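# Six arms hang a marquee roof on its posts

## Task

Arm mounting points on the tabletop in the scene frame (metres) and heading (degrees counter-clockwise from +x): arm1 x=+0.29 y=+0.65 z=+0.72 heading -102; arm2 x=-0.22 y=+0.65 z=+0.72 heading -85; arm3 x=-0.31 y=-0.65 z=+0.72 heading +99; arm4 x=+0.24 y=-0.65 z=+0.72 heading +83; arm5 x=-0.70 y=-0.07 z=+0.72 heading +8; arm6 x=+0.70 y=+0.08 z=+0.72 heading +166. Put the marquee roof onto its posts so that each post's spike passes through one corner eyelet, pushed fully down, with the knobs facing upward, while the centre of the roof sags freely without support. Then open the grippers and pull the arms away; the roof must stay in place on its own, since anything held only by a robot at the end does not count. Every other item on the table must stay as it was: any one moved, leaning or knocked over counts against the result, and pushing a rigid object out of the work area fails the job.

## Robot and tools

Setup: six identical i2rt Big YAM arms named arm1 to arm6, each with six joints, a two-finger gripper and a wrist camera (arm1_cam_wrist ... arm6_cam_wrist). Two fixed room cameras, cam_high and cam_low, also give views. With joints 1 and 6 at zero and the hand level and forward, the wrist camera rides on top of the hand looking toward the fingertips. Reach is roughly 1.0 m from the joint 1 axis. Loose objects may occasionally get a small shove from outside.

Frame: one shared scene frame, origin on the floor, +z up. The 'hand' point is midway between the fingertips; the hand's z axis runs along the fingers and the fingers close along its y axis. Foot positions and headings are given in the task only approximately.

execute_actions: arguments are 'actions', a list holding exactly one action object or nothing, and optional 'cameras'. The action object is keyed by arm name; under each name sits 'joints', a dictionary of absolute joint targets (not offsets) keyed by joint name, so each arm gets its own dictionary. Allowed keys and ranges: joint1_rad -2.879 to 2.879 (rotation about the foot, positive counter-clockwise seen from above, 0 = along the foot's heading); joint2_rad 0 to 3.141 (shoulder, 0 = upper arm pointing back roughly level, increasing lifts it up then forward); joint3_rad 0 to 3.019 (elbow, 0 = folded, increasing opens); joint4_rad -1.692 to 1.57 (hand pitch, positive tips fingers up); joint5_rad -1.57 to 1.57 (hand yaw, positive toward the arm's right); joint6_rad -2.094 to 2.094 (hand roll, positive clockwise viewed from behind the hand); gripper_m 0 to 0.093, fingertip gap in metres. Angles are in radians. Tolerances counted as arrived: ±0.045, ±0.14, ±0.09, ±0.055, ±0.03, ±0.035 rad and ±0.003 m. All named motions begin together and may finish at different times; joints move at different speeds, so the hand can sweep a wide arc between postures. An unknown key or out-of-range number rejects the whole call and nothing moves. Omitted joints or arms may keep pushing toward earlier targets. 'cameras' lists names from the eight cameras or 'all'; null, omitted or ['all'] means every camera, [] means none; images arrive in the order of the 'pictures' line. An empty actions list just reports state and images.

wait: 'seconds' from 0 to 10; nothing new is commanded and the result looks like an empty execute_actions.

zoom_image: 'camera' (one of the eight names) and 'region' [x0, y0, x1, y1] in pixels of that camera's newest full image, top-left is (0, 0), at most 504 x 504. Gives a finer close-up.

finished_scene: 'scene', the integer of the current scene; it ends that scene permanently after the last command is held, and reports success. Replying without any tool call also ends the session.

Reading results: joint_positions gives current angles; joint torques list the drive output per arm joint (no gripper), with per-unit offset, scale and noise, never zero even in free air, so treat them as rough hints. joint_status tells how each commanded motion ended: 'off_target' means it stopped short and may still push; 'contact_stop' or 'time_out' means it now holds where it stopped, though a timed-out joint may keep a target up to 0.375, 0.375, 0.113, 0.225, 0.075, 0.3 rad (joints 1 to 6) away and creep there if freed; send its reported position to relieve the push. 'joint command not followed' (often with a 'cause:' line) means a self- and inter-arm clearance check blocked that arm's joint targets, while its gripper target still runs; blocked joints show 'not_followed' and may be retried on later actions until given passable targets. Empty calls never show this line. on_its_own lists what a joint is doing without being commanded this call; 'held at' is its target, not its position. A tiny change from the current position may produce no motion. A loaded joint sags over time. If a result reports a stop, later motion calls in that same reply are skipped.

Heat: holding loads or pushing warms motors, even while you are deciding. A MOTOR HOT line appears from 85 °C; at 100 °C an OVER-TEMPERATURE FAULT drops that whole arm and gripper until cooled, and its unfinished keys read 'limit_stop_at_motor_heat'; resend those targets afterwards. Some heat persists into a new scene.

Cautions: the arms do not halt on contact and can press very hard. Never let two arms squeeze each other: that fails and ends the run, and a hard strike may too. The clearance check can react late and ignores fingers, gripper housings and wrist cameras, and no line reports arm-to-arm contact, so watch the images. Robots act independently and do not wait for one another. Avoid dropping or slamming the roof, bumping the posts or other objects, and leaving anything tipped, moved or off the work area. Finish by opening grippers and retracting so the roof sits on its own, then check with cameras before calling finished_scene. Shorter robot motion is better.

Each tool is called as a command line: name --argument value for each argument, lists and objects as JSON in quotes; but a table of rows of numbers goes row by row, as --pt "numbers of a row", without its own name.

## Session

execute_actions --actions '[]'

Scene clock: 0.00 s.
Joint torques (N m, as the arm reports them, + toward a larger angle): no reading
Motor temperatures (°C, as the motors report them): arm1=[27 26 37 28 27 27] | arm2=[25 29 41 29 27 27] | arm3=[28 29 34 28 28 26] | arm4=[27 31 33 26 26 26] | arm5=[28 28 32 28 27 26] | arm6=[25 26 34 25 24 28]
arm1.joint_positions: joint1_rad=+0.249 joint2_rad=+0.429 joint3_rad=+0.567 joint4_rad=-1.266 joint5_rad=+0.197 joint6_rad=-0.409 gripper_m=+0.095
arm1.joint_status: not commanded
arm1.hand: x=+0.2647 y=+0.4609 z=+0.9221 quat_wxyz=(-0.044, -0.533, -0.811, +0.236) (m; scene frame)
arm2.joint_positions: joint1_rad=-0.343 joint2_rad=+0.515 joint3_rad=+0.409 joint4_rad=-0.990 joint5_rad=-0.262 joint6_rad=+0.310 gripper_m=+0.094
arm2.joint_status: not commanded
arm2.hand: x=-0.2375 y=+0.4302 z=+0.9255 quat_wxyz=(-0.258, -0.835, -0.482, +0.063) (m; scene frame)
arm3.joint_positions: joint1_rad=+0.101 joint2_rad=+0.343 joint3_rad=+0.638 joint4_rad=-1.406 joint5_rad=+0.303 joint6_rad=+0.498 gripper_m=+0.094
arm3.joint_status: not commanded
arm3.hand: x=-0.2963 y=-0.4826 z=+0.9495 quat_wxyz=(-0.226, +0.558, -0.786, -0.145) (m; scene frame)
arm4.joint_positions: joint1_rad=-0.211 joint2_rad=+0.459 joint3_rad=+0.495 joint4_rad=-1.093 joint5_rad=-0.156 joint6_rad=-0.547 gripper_m=+0.095
arm4.joint_status: not commanded
arm4.hand: x=+0.2969 y=-0.4399 z=+0.9773 quat_wxyz=(-0.211, +0.748, -0.611, -0.151) (m; scene frame)
arm5.joint_positions: joint1_rad=+0.411 joint2_rad=+0.402 joint3_rad=+0.610 joint4_rad=-1.296 joint5_rad=+0.117 joint6_rad=+0.236 gripper_m=+0.094
arm5.joint_status: not commanded
arm5.hand: x=-0.5254 y=-0.0014 z=+0.9762 quat_wxyz=(-0.243, +0.112, -0.963, -0.041) (m; scene frame)
arm6.joint_positions: joint1_rad=-0.317 joint2_rad=+0.491 joint3_rad=+0.439 joint4_rad=-1.047 joint5_rad=-0.297 joint6_rad=-0.216 gripper_m=+0.094
arm6.joint_status: not commanded
arm6.hand: x=+0.4974 y=+0.1511 z=+0.8604 quat_wxyz=(+0.046, +0.952, -0.135, -0.272) (m; scene frame)
pictures: arm1_cam_wrist, arm2_cam_wrist, arm3_cam_wrist, arm4_cam_wrist, arm5_cam_wrist, arm6_cam_wrist, cam_high, cam_low
Images, in order (width x height): arm1_cam_wrist 504x504, arm2_cam_wrist 504x504, arm3_cam_wrist 504x504, arm4_cam_wrist 504x504, arm5_cam_wrist 504x504, arm6_cam_wrist 504x504, cam_high 896x504, cam_low 896x504.

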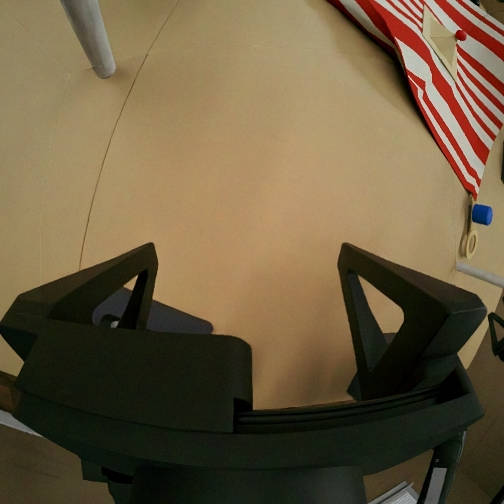

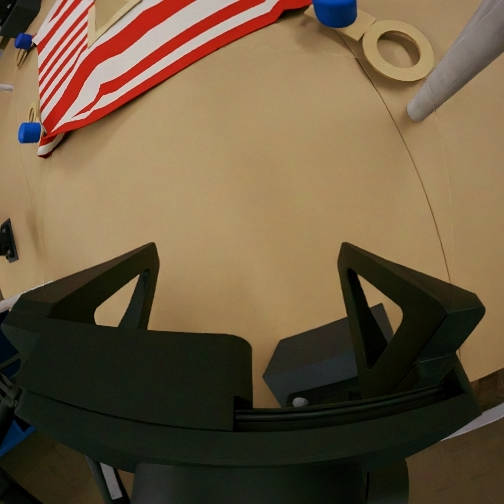

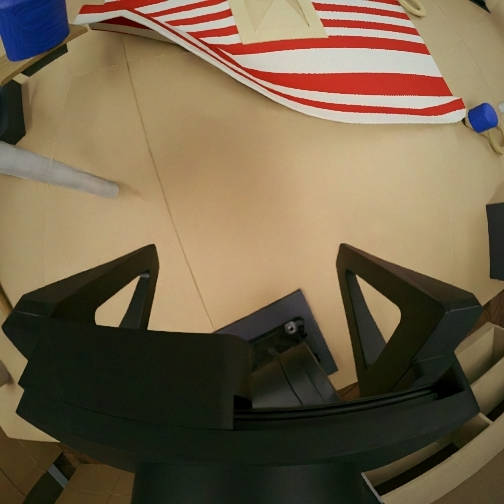

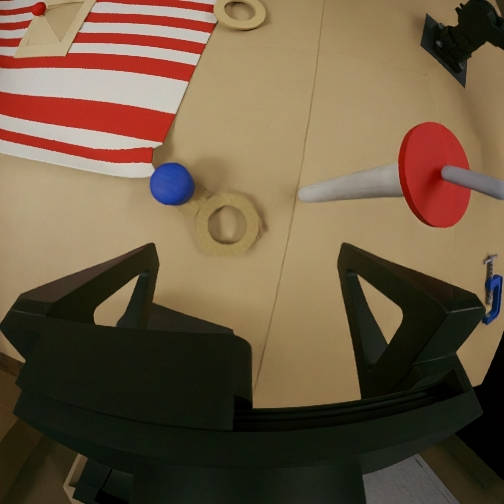

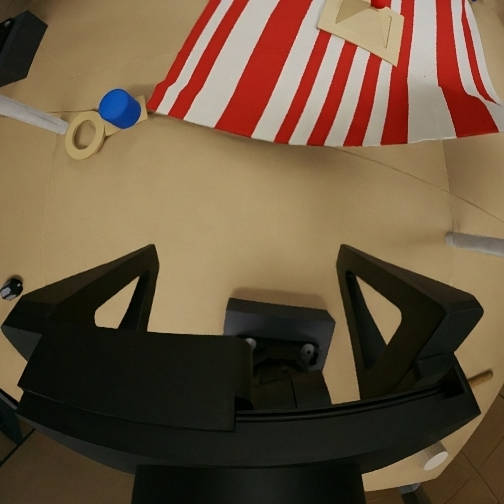

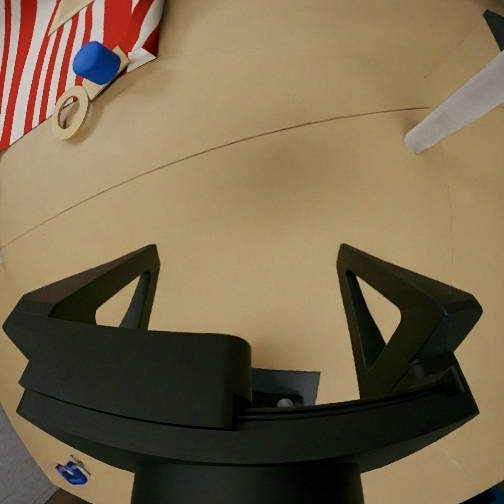

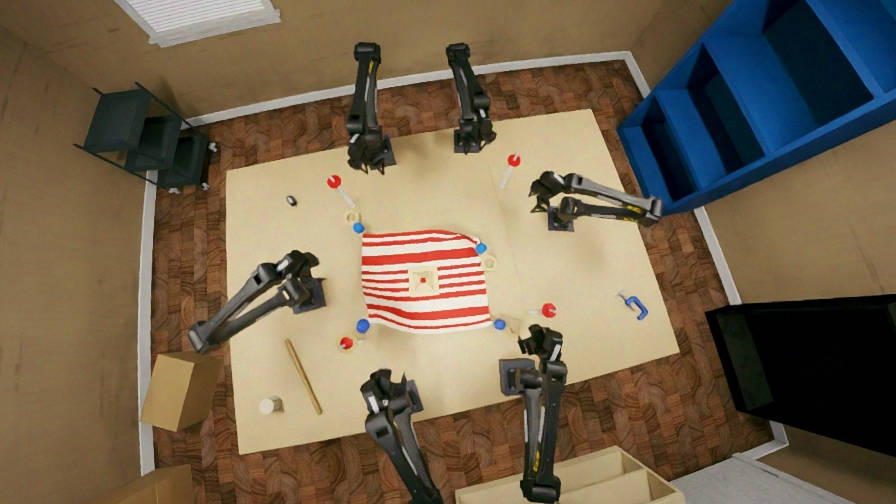

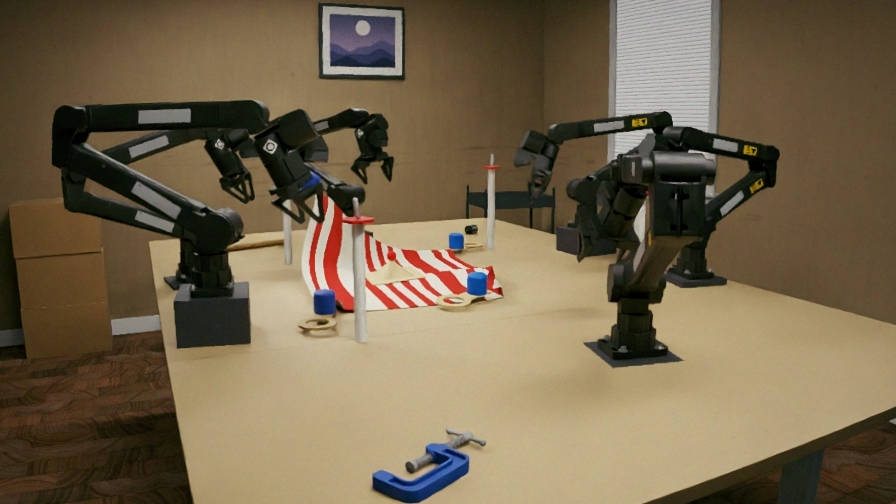

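zoom_image --camera "cam_high" --region '[310, 140, 580, 380]'

zoom_image --camera "cam_low" --region '[240, 130, 540, 350]'

Region (310, 140, 580, 380) of cam_high's 896x504 image, scaled by 1.867, with more detail than that image has.

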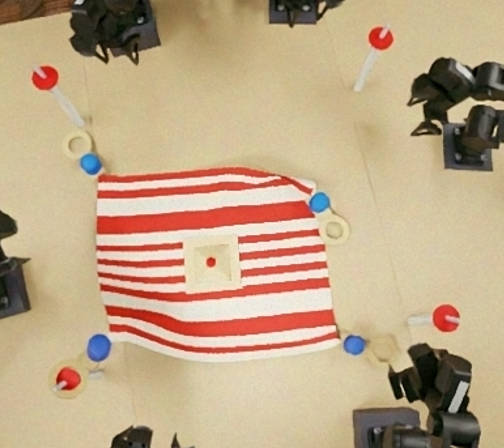

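Region (240, 130, 540, 350) of cam_low's 896x504 image, scaled by 1.680, with more detail than that image has; it fills the top 370 rows of this view, and the rest is white.

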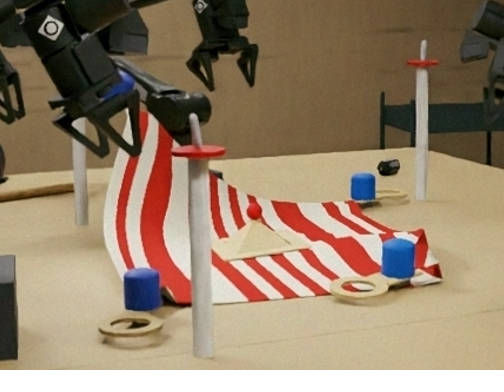

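zoom_image --camera "cam_high" --region '[315, 165, 395, 245]'

zoom_image --camera "cam_high" --region '[450, 140, 570, 280]'

zoom_image --camera "cam_high" --region '[475, 285, 575, 355]'

zoom_image --camera "cam_high" --region '[320, 295, 400, 365]'

Region (315, 165, 395, 245) of cam_high's 896x504 image, scaled by 6.300, with more detail than that image has.

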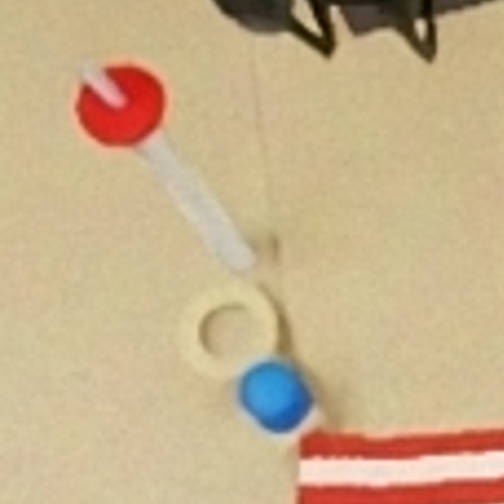

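Region (450, 140, 570, 280) of cam_high's 896x504 image, scaled by 3.600, with more detail than that image has; it fills the left 432 columns of this view, and the rest is white.

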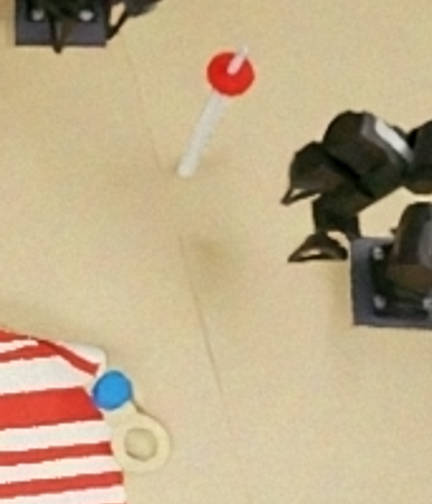

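Region (475, 285, 575, 355) of cam_high's 896x504 image, scaled by 5.040, with more detail than that image has; it fills the top 353 rows of this view, and the rest is white.

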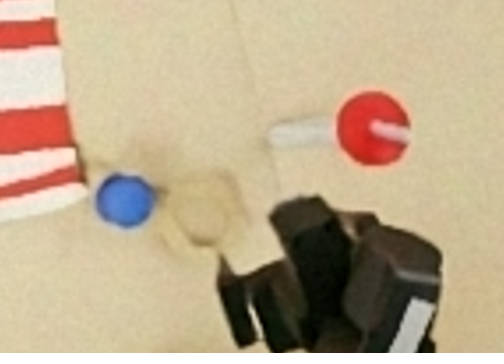

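Region (320, 295, 400, 365) of cam_high's 896x504 image, scaled by 6.300, with more detail than that image has; it fills the top 441 rows of this view, and the rest is white.

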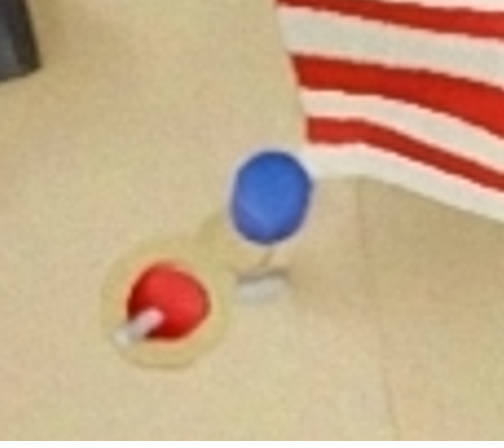

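execute_actions --actions '[{"arm1":{"joints":{"joint1_rad":0.090,"joint2_rad":2.13,"joint3_rad":2.155,"joint4_rad":-1.555,"joint5_rad":0.0,"joint6_rad":-0.42,"gripper_m":0.093}},"arm2":{"joints":{"joint1_rad":-0.15,"joint2_rad":1.648,"joint3_rad":1.255,"joint4_rad":-1.14,"joint5_rad":0.0,"joint6_rad":2.09,"gripper_m":0.093}},"arm4":{"joints":{"joint1_rad":0.32,"joint6_rad":2.0,"gripper_m":0.093}},"arm5":{"joints":{"joint1_rad":0.0,"joint2_rad":0.3,"joint3_rad":0.5}},"arm6":{"joints":{"joint1_rad":0.35,"joint2_rad":0.3,"joint3_rad":0.5,"joint4_rad":-1.3,"joint5_rad":0.0}}}]' --cameras '["arm1_cam_wrist","arm2_cam_wrist","arm4_cam_wrist","cam_high"]'

Scene clock: 122.57 s.
Joint torques (N m, as the arm reports them, + toward a larger angle): arm1=[ -1.89 -20.94  14.69   0.31  -0.19  -0.06] | arm2=[ -1.28 -12.56  12.87  -0.24   0.19   0.24] | arm3=[ 1.28  2.9  10.69  1.44  0.13  0.07] | arm4=[-1.32  1.39  9.82  1.27 -0.01  0.23] | arm5=[-0.54  3.43  9.53  1.89  0.    0.01] | arm6=[-0.68  2.01 15.28  0.54  0.01 -0.08]
Motor temperatures (°C, as the motors report them): arm1=[27 26 46 28 27 26] | arm2=[25 29 50 29 27 27] | arm3=[28 28 40 28 28 26] | arm4=[27 30 39 26 26 26] | arm5=[28 28 39 28 27 26] | arm6=[25 26 42 25 24 28]
arm1.joint_positions: joint1_rad=+0.101 joint2_rad=+2.132 joint3_rad=+2.103 joint4_rad=-1.550 joint5_rad=+0.003 joint6_rad=-0.409 gripper_m=+0.093
arm1.joint_status: all done
arm1.hand: x=+0.2201 y=-0.0069 z=+0.8973 quat_wxyz=(+0.004, -0.592, -0.806, -0.002) (m; scene frame)
arm2.joint_positions: joint1_rad=-0.155 joint2_rad=+1.644 joint3_rad=+1.218 joint4_rad=-1.135 joint5_rad=-0.004 joint6_rad=+2.082 gripper_m=+0.093
arm2.joint_status: all done
arm2.hand: x=-0.2607 y=+0.1839 z=+0.9007 quat_wxyz=(+0.001, -0.956, +0.293, -0.010) (m; scene frame)
arm3.joint_positions: joint1_rad=+0.101 joint2_rad=+0.343 joint3_rad=+0.638 joint4_rad=-1.406 joint5_rad=+0.303 joint6_rad=+0.498 gripper_m=+0.094
arm3.joint_status: not commanded
arm3.hand: x=-0.2963 y=-0.4826 z=+0.9495 quat_wxyz=(-0.226, +0.558, -0.786, -0.145) (m; scene frame)
arm4.joint_positions: joint1_rad=+0.316 joint2_rad=+0.459 joint3_rad=+0.495 joint4_rad=-1.093 joint5_rad=-0.156 joint6_rad=+1.983 gripper_m=+0.093
arm4.joint_status: all done
arm4.hand: x=+0.1845 y=-0.4401 z=+0.9780 quat_wxyz=(+0.145, -0.111, -0.959, -0.217) (m; scene frame)
arm5.joint_positions: joint1_rad=+0.008 joint2_rad=+0.301 joint3_rad=+0.497 joint4_rad=-1.296 joint5_rad=+0.117 joint6_rad=+0.236 gripper_m=+0.094
arm5.joint_status: all done
arm5.hand: x=-0.5326 y=-0.0770 z=+0.9356 quat_wxyz=(-0.237, -0.083, -0.968, +0.010) (m; scene frame)
arm6.joint_positions: joint1_rad=+0.346 joint2_rad=+0.302 joint3_rad=+0.439 joint4_rad=-1.293 joint5_rad=-0.004 joint6_rad=-0.216 gripper_m=+0.094
arm6.joint_status: all done
arm6.hand: x=+0.5437 y=+0.0652 z=+0.8586 quat_wxyz=(-0.010, +0.966, +0.151, -0.209) (m; scene frame)
pictures: arm1_cam_wrist, arm2_cam_wrist, arm4_cam_wrist, cam_high
Images, in order (width x height): arm1_cam_wrist 504x504, arm2_cam_wrist 504x504, arm4_cam_wrist 504x504, cam_high 896x504.

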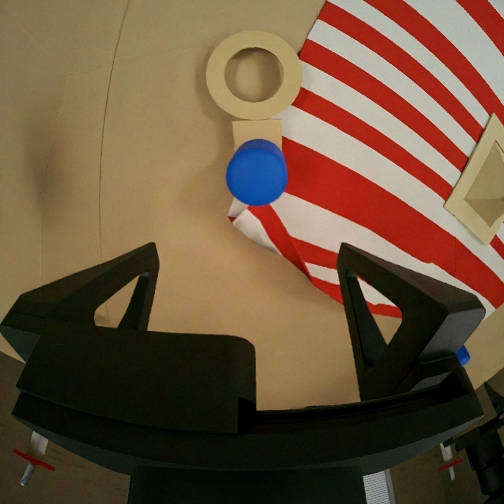

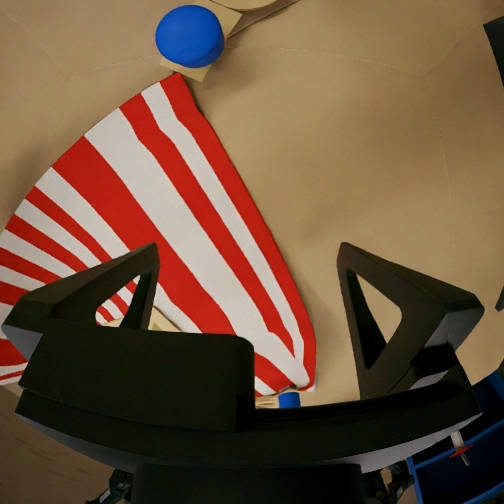

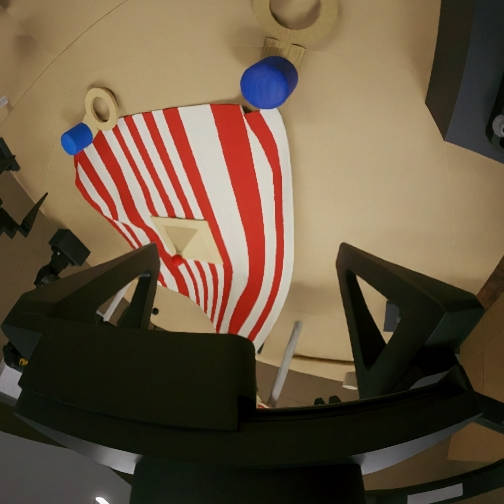

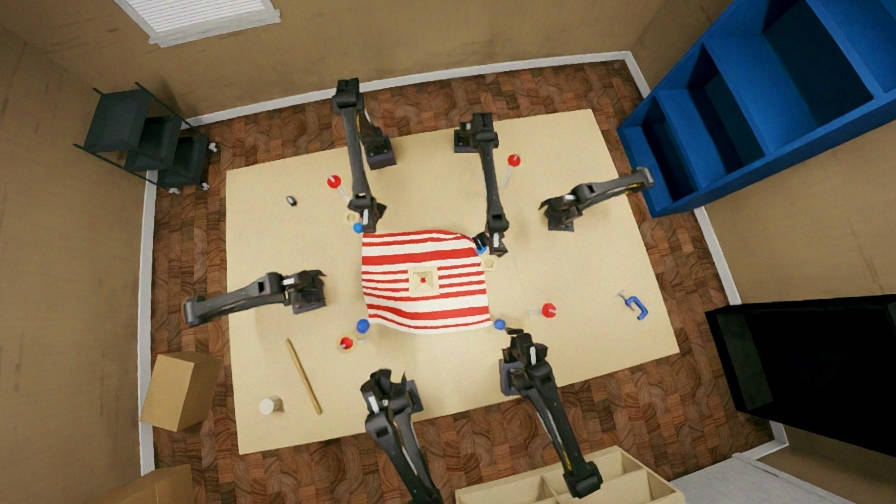

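execute_actions --actions '[{"arm1":{"joints":{"joint1_rad":0.088,"joint2_rad":2.211,"joint3_rad":1.94,"joint4_rad":-1.305,"joint6_rad":-0.29}},"arm2":{"joints":{"joint1_rad":-0.437,"joint2_rad":1.692,"joint3_rad":1.17,"joint4_rad":-1.03}},"arm4":{"joints":{"joint1_rad":0.256,"joint2_rad":1.125,"joint3_rad":0.636,"joint4_rad":-1.05,"joint5_rad":0.0,"joint6_rad":2.0}}}]' --cameras '["arm1_cam_wrist","arm2_cam_wrist","arm4_cam_wrist","cam_low"]'

Scene clock: 160.17 s.
Joint torques (N m, as the arm reports them, + toward a larger angle): arm1=[ -2.11 -21.89   9.97   0.85  -0.18   0.17] | arm2=[ -1.42 -11.8    9.02   0.26   0.08   0.24] | arm3=[ 1.39  2.91 10.63  1.43  0.13  0.06] | arm4=[-1.98 -4.4   8.57  0.72  0.3   0.25] | arm5=[-0.5   3.39  9.55  1.91  0.    0.01] | arm6=[-0.54  2.23 15.23  0.5   0.01 -0.07]
Motor temperatures (°C, as the motors report them): arm1=[27 31 48 28 27 27] | arm2=[25 30 49 29 27 27] | arm3=[28 28 41 28 28 26] | arm4=[27 30 39 26 26 26] | arm5=[28 28 38 28 27 26] | arm6=[25 26 44 25 24 28]
arm1.joint_positions: joint1_rad=+0.101 joint2_rad=+2.219 joint3_rad=+1.931 joint4_rad=-1.316 joint5_rad=+0.003 joint6_rad=-0.305 gripper_m=+0.093
arm1.joint_status: all done
arm1.hand: x=+0.2196 y=-0.0087 z=+0.7763 quat_wxyz=(+0.011, -0.633, -0.774, -0.012) (m; scene frame)
arm2.joint_positions: joint1_rad=-0.442 joint2_rad=+1.676 joint3_rad=+1.169 joint4_rad=-1.039 joint5_rad=-0.001 joint6_rad=+2.082 gripper_m=+0.093
arm2.joint_status: all done
arm2.hand: x=-0.3917 y=+0.2125 z=+0.8682 quat_wxyz=(-0.007, -0.904, +0.427, -0.008) (m; scene frame)
arm3.joint_positions: joint1_rad=+0.101 joint2_rad=+0.343 joint3_rad=+0.638 joint4_rad=-1.406 joint5_rad=+0.303 joint6_rad=+0.498 gripper_m=+0.094
arm3.joint_status: not commanded
arm3.hand: x=-0.2963 y=-0.4826 z=+0.9495 quat_wxyz=(-0.226, +0.558, -0.786, -0.145) (m; scene frame)
arm4.joint_positions: joint1_rad=+0.259 joint2_rad=+1.123 joint3_rad=+0.592 joint4_rad=-1.060 joint5_rad=-0.005 joint6_rad=+1.984 gripper_m=+0.093
arm4.joint_status: all done
arm4.hand: x=+0.2190 y=-0.4068 z=+0.8787 quat_wxyz=(+0.002, -0.163, -0.987, +0.016) (m; scene frame)
arm5.joint_positions: joint1_rad=+0.008 joint2_rad=+0.301 joint3_rad=+0.497 joint4_rad=-1.296 joint5_rad=+0.117 joint6_rad=+0.236 gripper_m=+0.094
arm5.joint_status: not commanded
arm5.hand: x=-0.5326 y=-0.0770 z=+0.9356 quat_wxyz=(-0.237, -0.083, -0.968, +0.010) (m; scene frame)
arm6.joint_positions: joint1_rad=+0.346 joint2_rad=+0.302 joint3_rad=+0.439 joint4_rad=-1.293 joint5_rad=-0.004 joint6_rad=-0.216 gripper_m=+0.094
arm6.joint_status: not commanded
arm6.hand: x=+0.5437 y=+0.0652 z=+0.8586 quat_wxyz=(-0.010, +0.966, +0.151, -0.209) (m; scene frame)
pictures: arm1_cam_wrist, arm2_cam_wrist, arm4_cam_wrist, cam_low
Images, in order (width x height): arm1_cam_wrist 504x504, arm2_cam_wrist 504x504, arm4_cam_wrist 504x504, cam_low 896x504.

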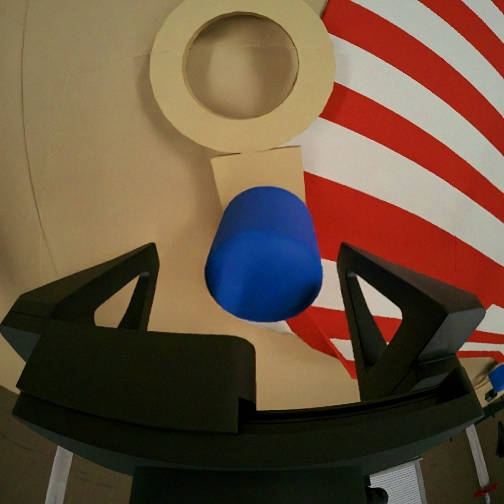

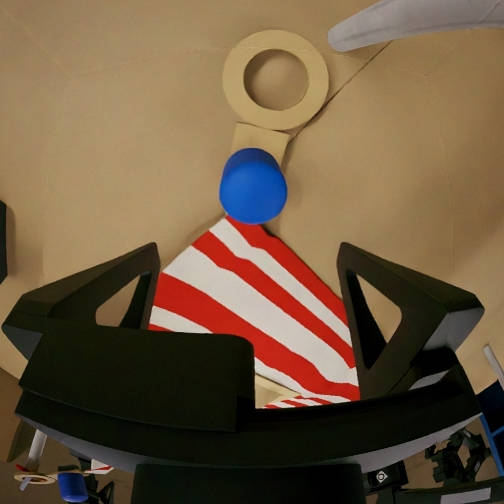

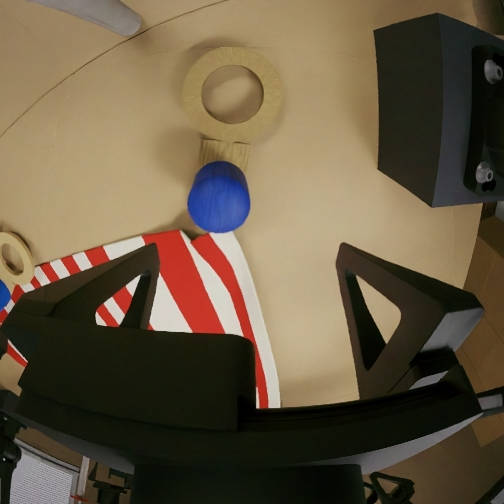

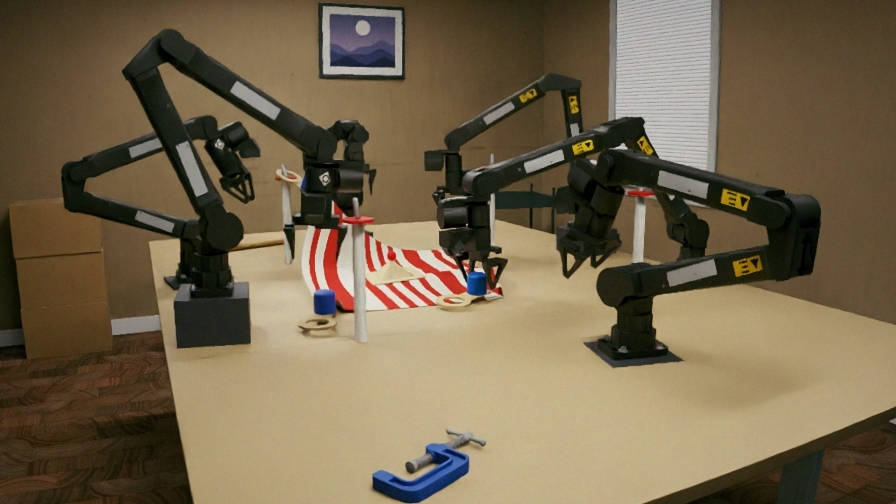

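execute_actions --actions '[{"arm1":{"joints":{"joint1_rad":0.075,"joint3_rad":1.92,"joint4_rad":-1.25}},"arm2":{"joints":{"joint1_rad":-0.447,"joint2_rad":1.775,"joint3_rad":1.117,"joint4_rad":-0.913}},"arm4":{"joints":{"joint2_rad":1.26,"joint3_rad":0.468,"joint4_rad":-0.695}}}]' --cameras '["arm1_cam_wrist","arm2_cam_wrist","arm4_cam_wrist"]'

Scene clock: 190.27 s.
Joint torques (N m, as the arm reports them, + toward a larger angle): arm1=[ -2.03 -22.15   8.76   0.95  -0.17   0.17] | arm2=[ -2.25 -13.22   8.58   0.17   0.06   0.24] | arm3=[ 1.16  3.05 10.59  1.44  0.13  0.01] | arm4=[-1.98 -5.67  5.11  0.9   0.12  0.22] | arm5=[-0.48  3.39  9.54  1.88  0.    0.01] | arm6=[-0.61  2.09 15.29  0.51  0.   -0.08]
Motor temperatures (°C, as the motors report them): arm1=[27 32 44 28 27 27] | arm2=[25 30 46 29 27 27] | arm3=[28 28 41 28 28 26] | arm4=[27 30 38 26 26 26] | arm5=[28 28 38 28 27 26] | arm6=[25 26 45 25 24 28]
arm1.joint_positions: joint1_rad=+0.087 joint2_rad=+2.219 joint3_rad=+1.924 joint4_rad=-1.262 joint5_rad=+0.003 joint6_rad=-0.304 gripper_m=+0.093
arm1.joint_status: all done
arm1.hand: x=+0.2093 y=-0.0185 z=+0.7737 quat_wxyz=(-0.002, -0.639, -0.770, +0.008) (m; scene frame)
arm2.joint_positions: joint1_rad=-0.442 joint2_rad=+1.770 joint3_rad=+1.111 joint4_rad=-0.922 joint5_rad=-0.001 joint6_rad=+2.082 gripper_m=+0.093
arm2.joint_status: all done
arm2.hand: x=-0.3884 y=+0.2188 z=+0.8082 quat_wxyz=(+0.011, -0.904, +0.427, -0.006) (m; scene frame)
arm3.joint_positions: joint1_rad=+0.101 joint2_rad=+0.343 joint3_rad=+0.638 joint4_rad=-1.406 joint5_rad=+0.303 joint6_rad=+0.498 gripper_m=+0.094
arm3.joint_status: not commanded
arm3.hand: x=-0.2963 y=-0.4826 z=+0.9495 quat_wxyz=(-0.226, +0.558, -0.786, -0.145) (m; scene frame)
arm4.joint_positions: joint1_rad=+0.259 joint2_rad=+1.266 joint3_rad=+0.458 joint4_rad=-0.707 joint5_rad=+0.000 joint6_rad=+1.986 gripper_m=+0.093
arm4.joint_status: all done
arm4.hand: x=+0.2187 y=-0.4004 z=+0.8071 quat_wxyz=(+0.010, -0.164, -0.986, -0.021) (m; scene frame)
arm5.joint_positions: joint1_rad=+0.008 joint2_rad=+0.301 joint3_rad=+0.497 joint4_rad=-1.296 joint5_rad=+0.117 joint6_rad=+0.236 gripper_m=+0.094
arm5.joint_status: not commanded
arm5.hand: x=-0.5326 y=-0.0770 z=+0.9356 quat_wxyz=(-0.237, -0.083, -0.968, +0.010) (m; scene frame)
arm6.joint_positions: joint1_rad=+0.346 joint2_rad=+0.302 joint3_rad=+0.439 joint4_rad=-1.293 joint5_rad=-0.004 joint6_rad=-0.216 gripper_m=+0.094
arm6.joint_status: not commanded
arm6.hand: x=+0.5437 y=+0.0652 z=+0.8586 quat_wxyz=(-0.010, +0.966, +0.151, -0.209) (m; scene frame)
pictures: arm1_cam_wrist, arm2_cam_wrist, arm4_cam_wrist
Images, in order (width x height): arm1_cam_wrist 504x504, arm2_cam_wrist 504x504, arm4_cam_wrist 504x504.

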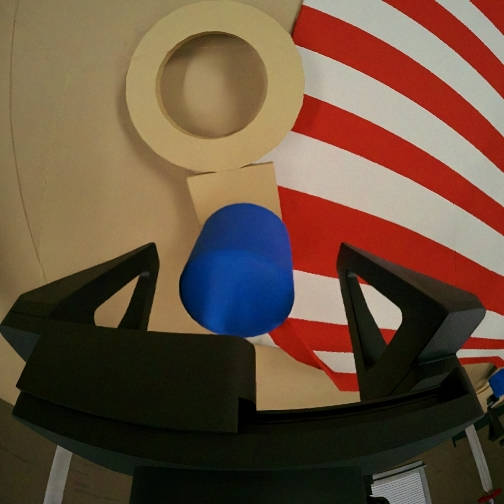

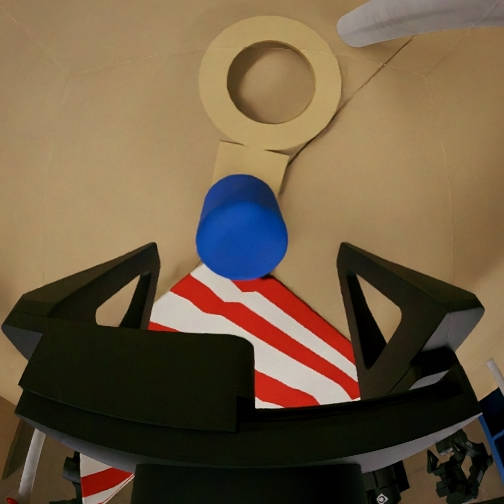

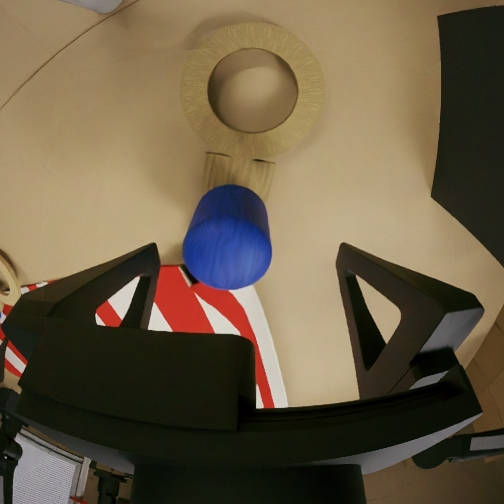

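execute_actions --actions '[{"arm1":{"joints":{"joint3_rad":1.905}},"arm2":{"joints":{"joint2_rad":1.815,"joint3_rad":1.105,"joint4_rad":-0.845}},"arm4":{"joints":{"joint2_rad":1.322,"joint4_rad":-0.585}}}]' --cameras '[]'

execute_actions --actions '[{"arm1":{"joints":{"gripper_m":0.03}},"arm2":{"joints":{"joint2_rad":1.862,"joint3_rad":1.09,"joint4_rad":-0.795}},"arm4":{"joints":{"joint2_rad":1.439,"joint3_rad":0.444,"joint4_rad":-0.465}}}]' --cameras '["arm1_cam_wrist","arm2_cam_wrist","arm4_cam_wrist"]'

Scene clock: 211.23 s.
Joint torques (N m, as the arm reports them, + toward a larger angle): arm1=[ -1.84 -21.94   8.85   0.87  -0.18   0.15] | arm2=[ -2.17 -11.71   7.61   0.28   0.07   0.24] | arm3=[ 1.32  2.79 10.62  1.42  0.13  0.04] | arm4=[-2.02 -5.33  4.89  0.97  0.13  0.22] | arm5=[-0.56  3.29  9.56  1.88 -0.01  0.01] | arm6=[-0.68  2.08 15.21  0.48 -0.01 -0.06]
Motor temperatures (°C, as the motors report them): arm1=[27 33 42 28 27 27] | arm2=[25 31 46 29 27 27] | arm3=[28 28 41 28 28 26] | arm4=[27 30 37 26 26 26] | arm5=[28 28 38 28 27 26] | arm6=[25 26 46 25 24 28]
arm1.joint_positions: joint1_rad=+0.087 joint2_rad=+2.219 joint3_rad=+1.907 joint4_rad=-1.261 joint5_rad=+0.003 joint6_rad=-0.304 gripper_m=+0.093
arm1.joint_status: all done
arm1.hand: x=+0.2100 y=-0.0127 z=+0.7675 quat_wxyz=(+0.003, -0.639, -0.770, +0.001) (m; scene frame)
arm2.joint_positions: joint1_rad=-0.442 joint2_rad=+1.791 joint3_rad=+1.108 joint4_rad=-0.855 joint5_rad=-0.001 joint6_rad=+2.082 gripper_m=+0.093
arm2.joint_status: all done
arm2.hand: x=-0.3927 y=+0.2072 z=+0.7979 quat_wxyz=(-0.011, -0.904, +0.427, -0.008) (m; scene frame)
arm3.joint_positions: joint1_rad=+0.101 joint2_rad=+0.343 joint3_rad=+0.638 joint4_rad=-1.406 joint5_rad=+0.303 joint6_rad=+0.498 gripper_m=+0.094
arm3.joint_status: not commanded
arm3.hand: x=-0.2963 y=-0.4826 z=+0.9495 quat_wxyz=(-0.226, +0.558, -0.786, -0.145) (m; scene frame)
arm4.joint_positions: joint1_rad=+0.259 joint2_rad=+1.318 joint3_rad=+0.458 joint4_rad=-0.598 joint5_rad=+0.000 joint6_rad=+1.986 gripper_m=+0.093
arm4.joint_status: all done
arm4.hand: x=+0.2170 y=-0.3815 z=+0.7966 quat_wxyz=(+0.017, -0.164, -0.985, -0.048) (m; scene frame)
arm5.joint_positions: joint1_rad=+0.008 joint2_rad=+0.301 joint3_rad=+0.497 joint4_rad=-1.296 joint5_rad=+0.117 joint6_rad=+0.236 gripper_m=+0.094
arm5.joint_status: not commanded
arm5.hand: x=-0.5326 y=-0.0770 z=+0.9356 quat_wxyz=(-0.237, -0.083, -0.968, +0.010) (m; scene frame)
arm6.joint_positions: joint1_rad=+0.346 joint2_rad=+0.302 joint3_rad=+0.439 joint4_rad=-1.293 joint5_rad=-0.004 joint6_rad=-0.216 gripper_m=+0.094
arm6.joint_status: not commanded
arm6.hand: x=+0.5437 y=+0.0652 z=+0.8586 quat_wxyz=(-0.010, +0.966, +0.151, -0.209) (m; scene frame)
pictures: none
No camera images: the call's "cameras" was empty. Leave "cameras" out to get every camera's image.

Scene clock: 212.07 s.
Joint torques (N m, as the arm reports them, + toward a larger angle): arm1=[ -1.82 -22.19   8.91   0.94  -0.14   0.16] | arm2=[ -2.07 -12.82   7.58   0.25   0.07   0.24] | arm3=[ 1.62  3.09 10.64  1.37  0.14  0.02] | arm4=[-1.94 -6.67  3.27  0.97  0.13  0.22] | arm5=[-0.49  3.47  9.55  1.89 -0.01  0.01] | arm6=[-0.75  1.96 15.22  0.51 -0.01 -0.08]
Motor temperatures (°C, as the motors report them): arm1=[27 33 42 28 27 27] | arm2=[25 31 46 29 27 27] | arm3=[28 28 41 28 28 26] | arm4=[27 30 36 26 26 26] | arm5=[28 28 38 28 27 26] | arm6=[25 26 46 25 24 28]
arm1.joint_positions: joint1_rad=+0.087 joint2_rad=+2.219 joint3_rad=+1.907 joint4_rad=-1.261 joint5_rad=+0.002 joint6_rad=-0.304 gripper_m=+0.048
arm1.joint_status: gripper_m off_target (ended at +0.048, target +0.030)
arm1.hand: x=+0.2101 y=-0.0127 z=+0.7675 quat_wxyz=(+0.002, -0.639, -0.769, +0.001) (m; scene frame)
arm2.joint_positions: joint1_rad=-0.442 joint2_rad=+1.845 joint3_rad=+1.088 joint4_rad=-0.805 joint5_rad=-0.001 joint6_rad=+2.082 gripper_m=+0.093
arm2.joint_status: all done
arm2.hand: x=-0.3902 y=+0.2126 z=+0.7680 quat_wxyz=(+0.001, -0.904, +0.427, -0.007) (m; scene frame)
arm3.joint_positions: joint1_rad=+0.101 joint2_rad=+0.343 joint3_rad=+0.638 joint4_rad=-1.406 joint5_rad=+0.303 joint6_rad=+0.498 gripper_m=+0.094
arm3.joint_status: not commanded
arm3.hand: x=-0.2963 y=-0.4826 z=+0.9495 quat_wxyz=(-0.226, +0.558, -0.786, -0.145) (m; scene frame)
arm4.joint_positions: joint1_rad=+0.259 joint2_rad=+1.440 joint3_rad=+0.447 joint4_rad=-0.478 joint5_rad=+0.000 joint6_rad=+1.986 gripper_m=+0.093
arm4.joint_status: all done
arm4.hand: x=+0.2165 y=-0.3790 z=+0.7663 quat_wxyz=(+0.015, -0.164, -0.986, -0.042) (m; scene frame)
arm5.joint_positions: joint1_rad=+0.008 joint2_rad=+0.301 joint3_rad=+0.497 joint4_rad=-1.296 joint5_rad=+0.117 joint6_rad=+0.236 gripper_m=+0.094
arm5.joint_status: not commanded
arm5.hand: x=-0.5326 y=-0.0770 z=+0.9356 quat_wxyz=(-0.237, -0.083, -0.968, +0.010) (m; scene frame)
arm6.joint_positions: joint1_rad=+0.346 joint2_rad=+0.302 joint3_rad=+0.439 joint4_rad=-1.293 joint5_rad=-0.004 joint6_rad=-0.216 gripper_m=+0.094
arm6.joint_status: not commanded
arm6.hand: x=+0.5437 y=+0.0652 z=+0.8586 quat_wxyz=(-0.010, +0.966, +0.151, -0.209) (m; scene frame)
pictures: arm1_cam_wrist, arm2_cam_wrist, arm4_cam_wrist
Images, in order (width x height): arm1_cam_wrist 504x504, arm2_cam_wrist 504x504, arm4_cam_wrist 504x504.

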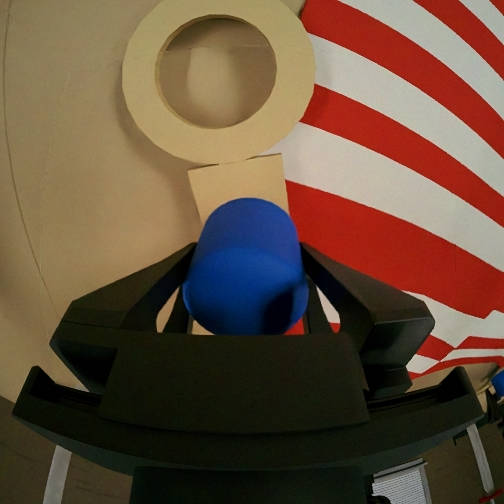

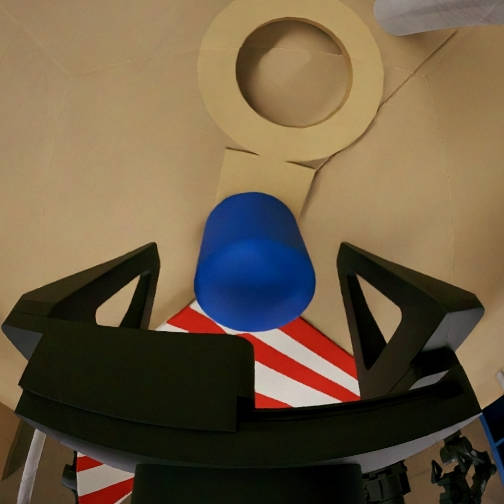

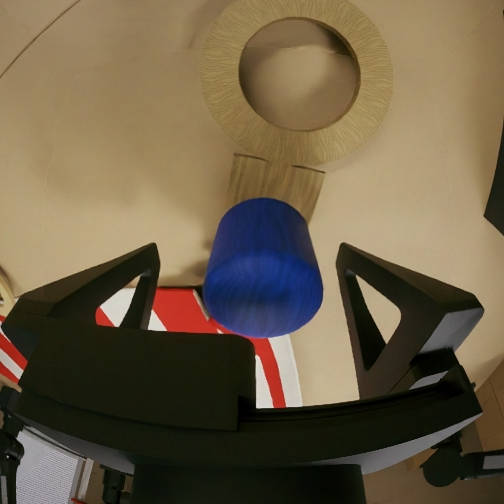

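execute_actions --actions '[{"arm2":{"joints":{"gripper_m":0.03}},"arm4":{"joints":{"gripper_m":0.03}}}]' --cameras '[]'

execute_actions --actions '[{"arm1":{"joints":{"joint1_rad":0.114,"joint2_rad":1.90,"joint3_rad":1.84,"joint4_rad":-1.495,"joint6_rad":-1.1}},"arm2":{"joints":{"joint1_rad":-0.24,"joint2_rad":1.62,"joint3_rad":1.295,"joint4_rad":-1.03,"joint6_rad":1.9}},"arm4":{"joints":{"joint1_rad":0.2,"joint2_rad":1.20,"joint3_rad":0.815,"joint4_rad":-1.04}}}]' --cameras '["arm1_cam_wrist","arm2_cam_wrist","arm4_cam_wrist","cam_high","cam_low"]'

Scene clock: 273.63 s.
Joint torques (N m, as the arm reports them, + toward a larger angle): arm1=[ -2.03 -22.02   8.91   0.89  -0.15   0.14] | arm2=[ -2.08 -12.51   7.55   0.26   0.06   0.22] | arm3=[ 1.31  2.72 10.58  1.38  0.13  0.04] | arm4=[-1.89 -6.54  3.31  0.96  0.12  0.21] | arm5=[-0.47  3.43  9.54  1.88 -0.01  0.01] | arm6=[-0.48  2.19 15.28  0.47 -0.01 -0.07]
Motor temperatures (°C, as the motors report them): arm1=[27 35 42 28 27 27] | arm2=[25 31 44 29 26 27] | arm3=[28 28 42 28 28 26] | arm4=[27 30 34 26 26 26] | arm5=[28 28 38 28 27 26] | arm6=[25 26 47 25 24 28]
arm1.joint_positions: joint1_rad=+0.087 joint2_rad=+2.219 joint3_rad=+1.907 joint4_rad=-1.261 joint5_rad=+0.002 joint6_rad=-0.304 gripper_m=+0.048
arm1.joint_status: not commanded
arm1.hand: x=+0.2101 y=-0.0127 z=+0.7675 quat_wxyz=(+0.002, -0.639, -0.769, +0.001) (m; scene frame)
arm2.joint_positions: joint1_rad=-0.442 joint2_rad=+1.845 joint3_rad=+1.088 joint4_rad=-0.804 joint5_rad=+0.000 joint6_rad=+2.082 gripper_m=+0.048
arm2.joint_status: gripper_m off_target (ended at +0.048, target +0.030)
arm2.hand: x=-0.3903 y=+0.2125 z=+0.7680 quat_wxyz=(+0.001, -0.904, +0.427, -0.007) (m; scene frame)
arm3.joint_positions: joint1_rad=+0.101 joint2_rad=+0.343 joint3_rad=+0.638 joint4_rad=-1.406 joint5_rad=+0.303 joint6_rad=+0.498 gripper_m=+0.094
arm3.joint_status: not commanded
arm3.hand: x=-0.2963 y=-0.4826 z=+0.9495 quat_wxyz=(-0.226, +0.558, -0.786, -0.145) (m; scene frame)
arm4.joint_positions: joint1_rad=+0.259 joint2_rad=+1.440 joint3_rad=+0.447 joint4_rad=-0.477 joint5_rad=+0.000 joint6_rad=+1.986 gripper_m=+0.049
arm4.joint_status: gripper_m off_target (ended at +0.049, target +0.030)
arm4.hand: x=+0.2165 y=-0.3787 z=+0.7664 quat_wxyz=(+0.015, -0.164, -0.985, -0.042) (m; scene frame)
arm5.joint_positions: joint1_rad=+0.008 joint2_rad=+0.301 joint3_rad=+0.497 joint4_rad=-1.296 joint5_rad=+0.117 joint6_rad=+0.236 gripper_m=+0.094
arm5.joint_status: not commanded
arm5.hand: x=-0.5326 y=-0.0770 z=+0.9356 quat_wxyz=(-0.237, -0.083, -0.968, +0.010) (m; scene frame)
arm6.joint_positions: joint1_rad=+0.346 joint2_rad=+0.302 joint3_rad=+0.439 joint4_rad=-1.293 joint5_rad=-0.004 joint6_rad=-0.216 gripper_m=+0.094
arm6.joint_status: not commanded
arm6.hand: x=+0.5437 y=+0.0652 z=+0.8586 quat_wxyz=(-0.010, +0.966, +0.151, -0.209) (m; scene frame)
pictures: none
No camera images: the call's "cameras" was empty. Leave "cameras" out to get every camera's image.

Scene clock: 275.40 s.
Joint torques (N m, as the arm reports them, + toward a larger angle): arm1=[  0.27 -16.59  11.38   0.13  -0.21  -0.06] | arm2=[ -2.12 -12.04  11.08   0.03   0.05   0.04] | arm3=[ 1.75  2.8  10.66  1.32  0.13  0.03] | arm4=[-1.77 -6.55  8.27  0.28  0.11  0.23] | arm5=[-0.54  3.38  9.52  1.88  0.    0.01] | arm6=[-0.59  1.93 15.27  0.47 -0.01 -0.07]
Motor temperatures (°C, as the motors report them): arm1=[27 34 42 28 27 27] | arm2=[25 31 45 29 26 27] | arm3=[28 28 42 28 28 26] | arm4=[27 30 35 26 26 26] | arm5=[28 28 38 28 27 26] | arm6=[25 26 47 25 24 28]
arm1.joint_positions: joint1_rad=+0.101 joint2_rad=+1.889 joint3_rad=+1.822 joint4_rad=-1.485 joint5_rad=+0.002 joint6_rad=-1.087 gripper_m=+0.048
arm1.joint_status: all done
arm1.hand: x=+0.2282 y=+0.0629 z=+0.9367 quat_wxyz=(+0.001, -0.290, -0.957, +0.010) (m; scene frame)
arm2.joint_positions: joint1_rad=-0.236 joint2_rad=+1.606 joint3_rad=+1.286 joint4_rad=-1.022 joint5_rad=+0.000 joint6_rad=+1.908 gripper_m=+0.048
arm2.joint_status: all done
arm2.hand: x=-0.3088 y=+0.1351 z=+0.9472 quat_wxyz=(-0.109, -0.962, +0.248, -0.017) (m; scene frame)
arm3.joint_positions: joint1_rad=+0.101 joint2_rad=+0.343 joint3_rad=+0.638 joint4_rad=-1.406 joint5_rad=+0.303 joint6_rad=+0.498 gripper_m=+0.094
arm3.joint_status: not commanded
arm3.hand: x=-0.2963 y=-0.4826 z=+0.9495 quat_wxyz=(-0.226, +0.558, -0.786, -0.145) (m; scene frame)
arm4.joint_positions: joint1_rad=+0.203 joint2_rad=+1.199 joint3_rad=+0.785 joint4_rad=-1.030 joint5_rad=+0.000 joint6_rad=+1.986 gripper_m=+0.049
arm4.joint_status: all done
arm4.hand: x=+0.2313 y=-0.3205 z=+0.9261 quat_wxyz=(+0.016, -0.191, -0.980, -0.056) (m; scene frame)
arm5.joint_positions: joint1_rad=+0.008 joint2_rad=+0.301 joint3_rad=+0.497 joint4_rad=-1.296 joint5_rad=+0.117 joint6_rad=+0.236 gripper_m=+0.094
arm5.joint_status: not commanded
arm5.hand: x=-0.5326 y=-0.0770 z=+0.9356 quat_wxyz=(-0.237, -0.083, -0.968, +0.010) (m; scene frame)
arm6.joint_positions: joint1_rad=+0.346 joint2_rad=+0.302 joint3_rad=+0.439 joint4_rad=-1.293 joint5_rad=-0.004 joint6_rad=-0.216 gripper_m=+0.094
arm6.joint_status: not commanded
arm6.hand: x=+0.5437 y=+0.0652 z=+0.8586 quat_wxyz=(-0.010, +0.966, +0.151, -0.209) (m; scene frame)
pictures: arm1_cam_wrist, arm2_cam_wrist, arm4_cam_wrist, cam_high, cam_low
Images, in order (width x height): arm1_cam_wrist 504x504, arm2_cam_wrist 504x504, arm4_cam_wrist 504x504, cam_high 896x504, cam_low 896x504.

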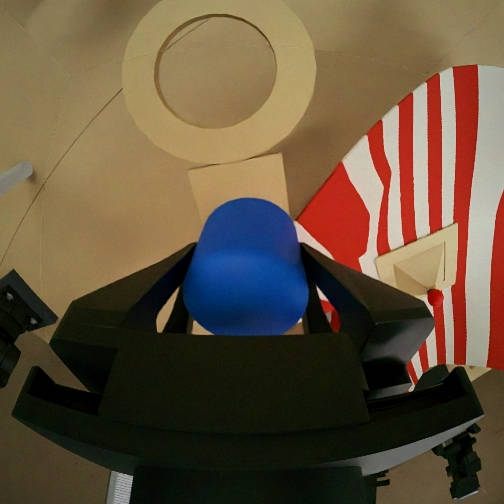

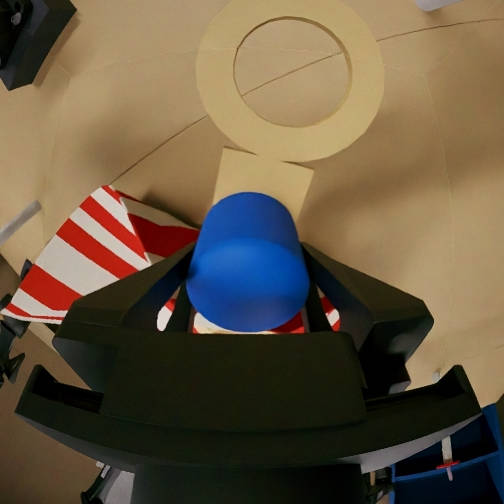

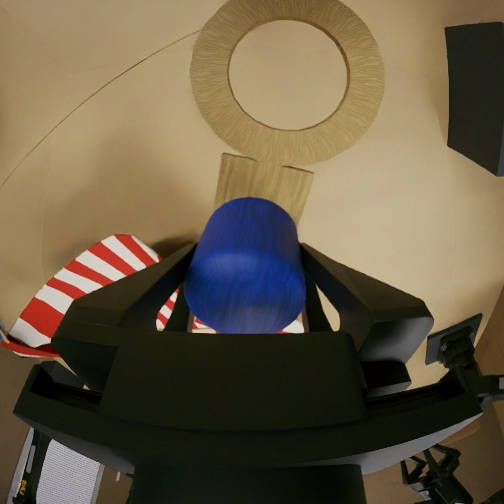

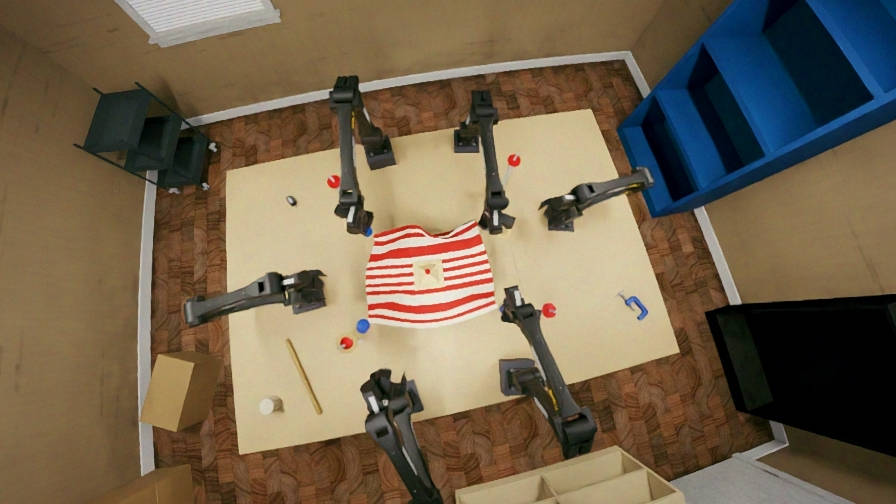

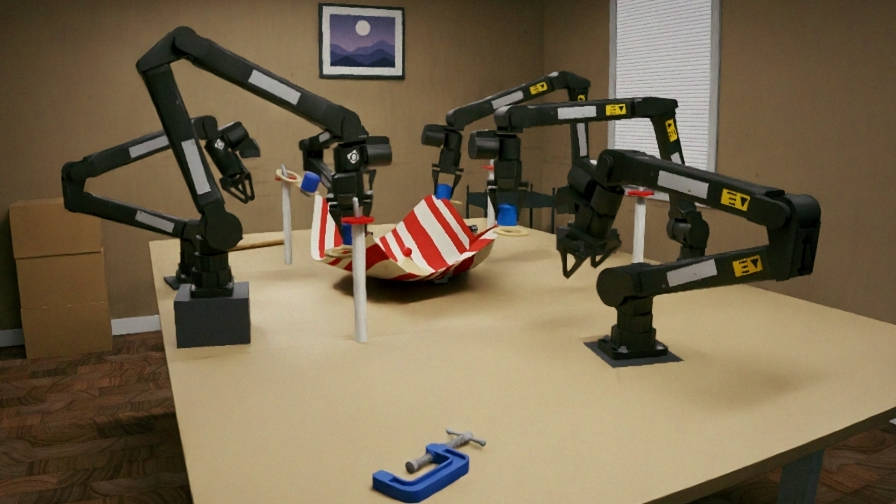

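zoom_image --camera "cam_low" --region '[260, 150, 540, 310]'

Region (260, 150, 540, 310) of cam_low's 896x504 image, scaled by 1.800, with more detail than that image has; it fills the top 288 rows of this view, and the rest is white.

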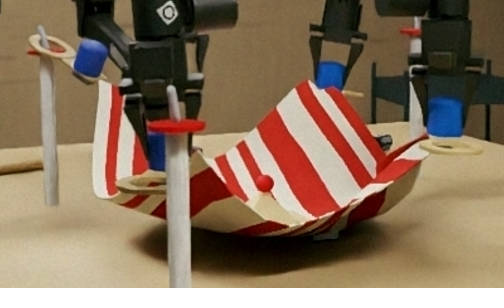

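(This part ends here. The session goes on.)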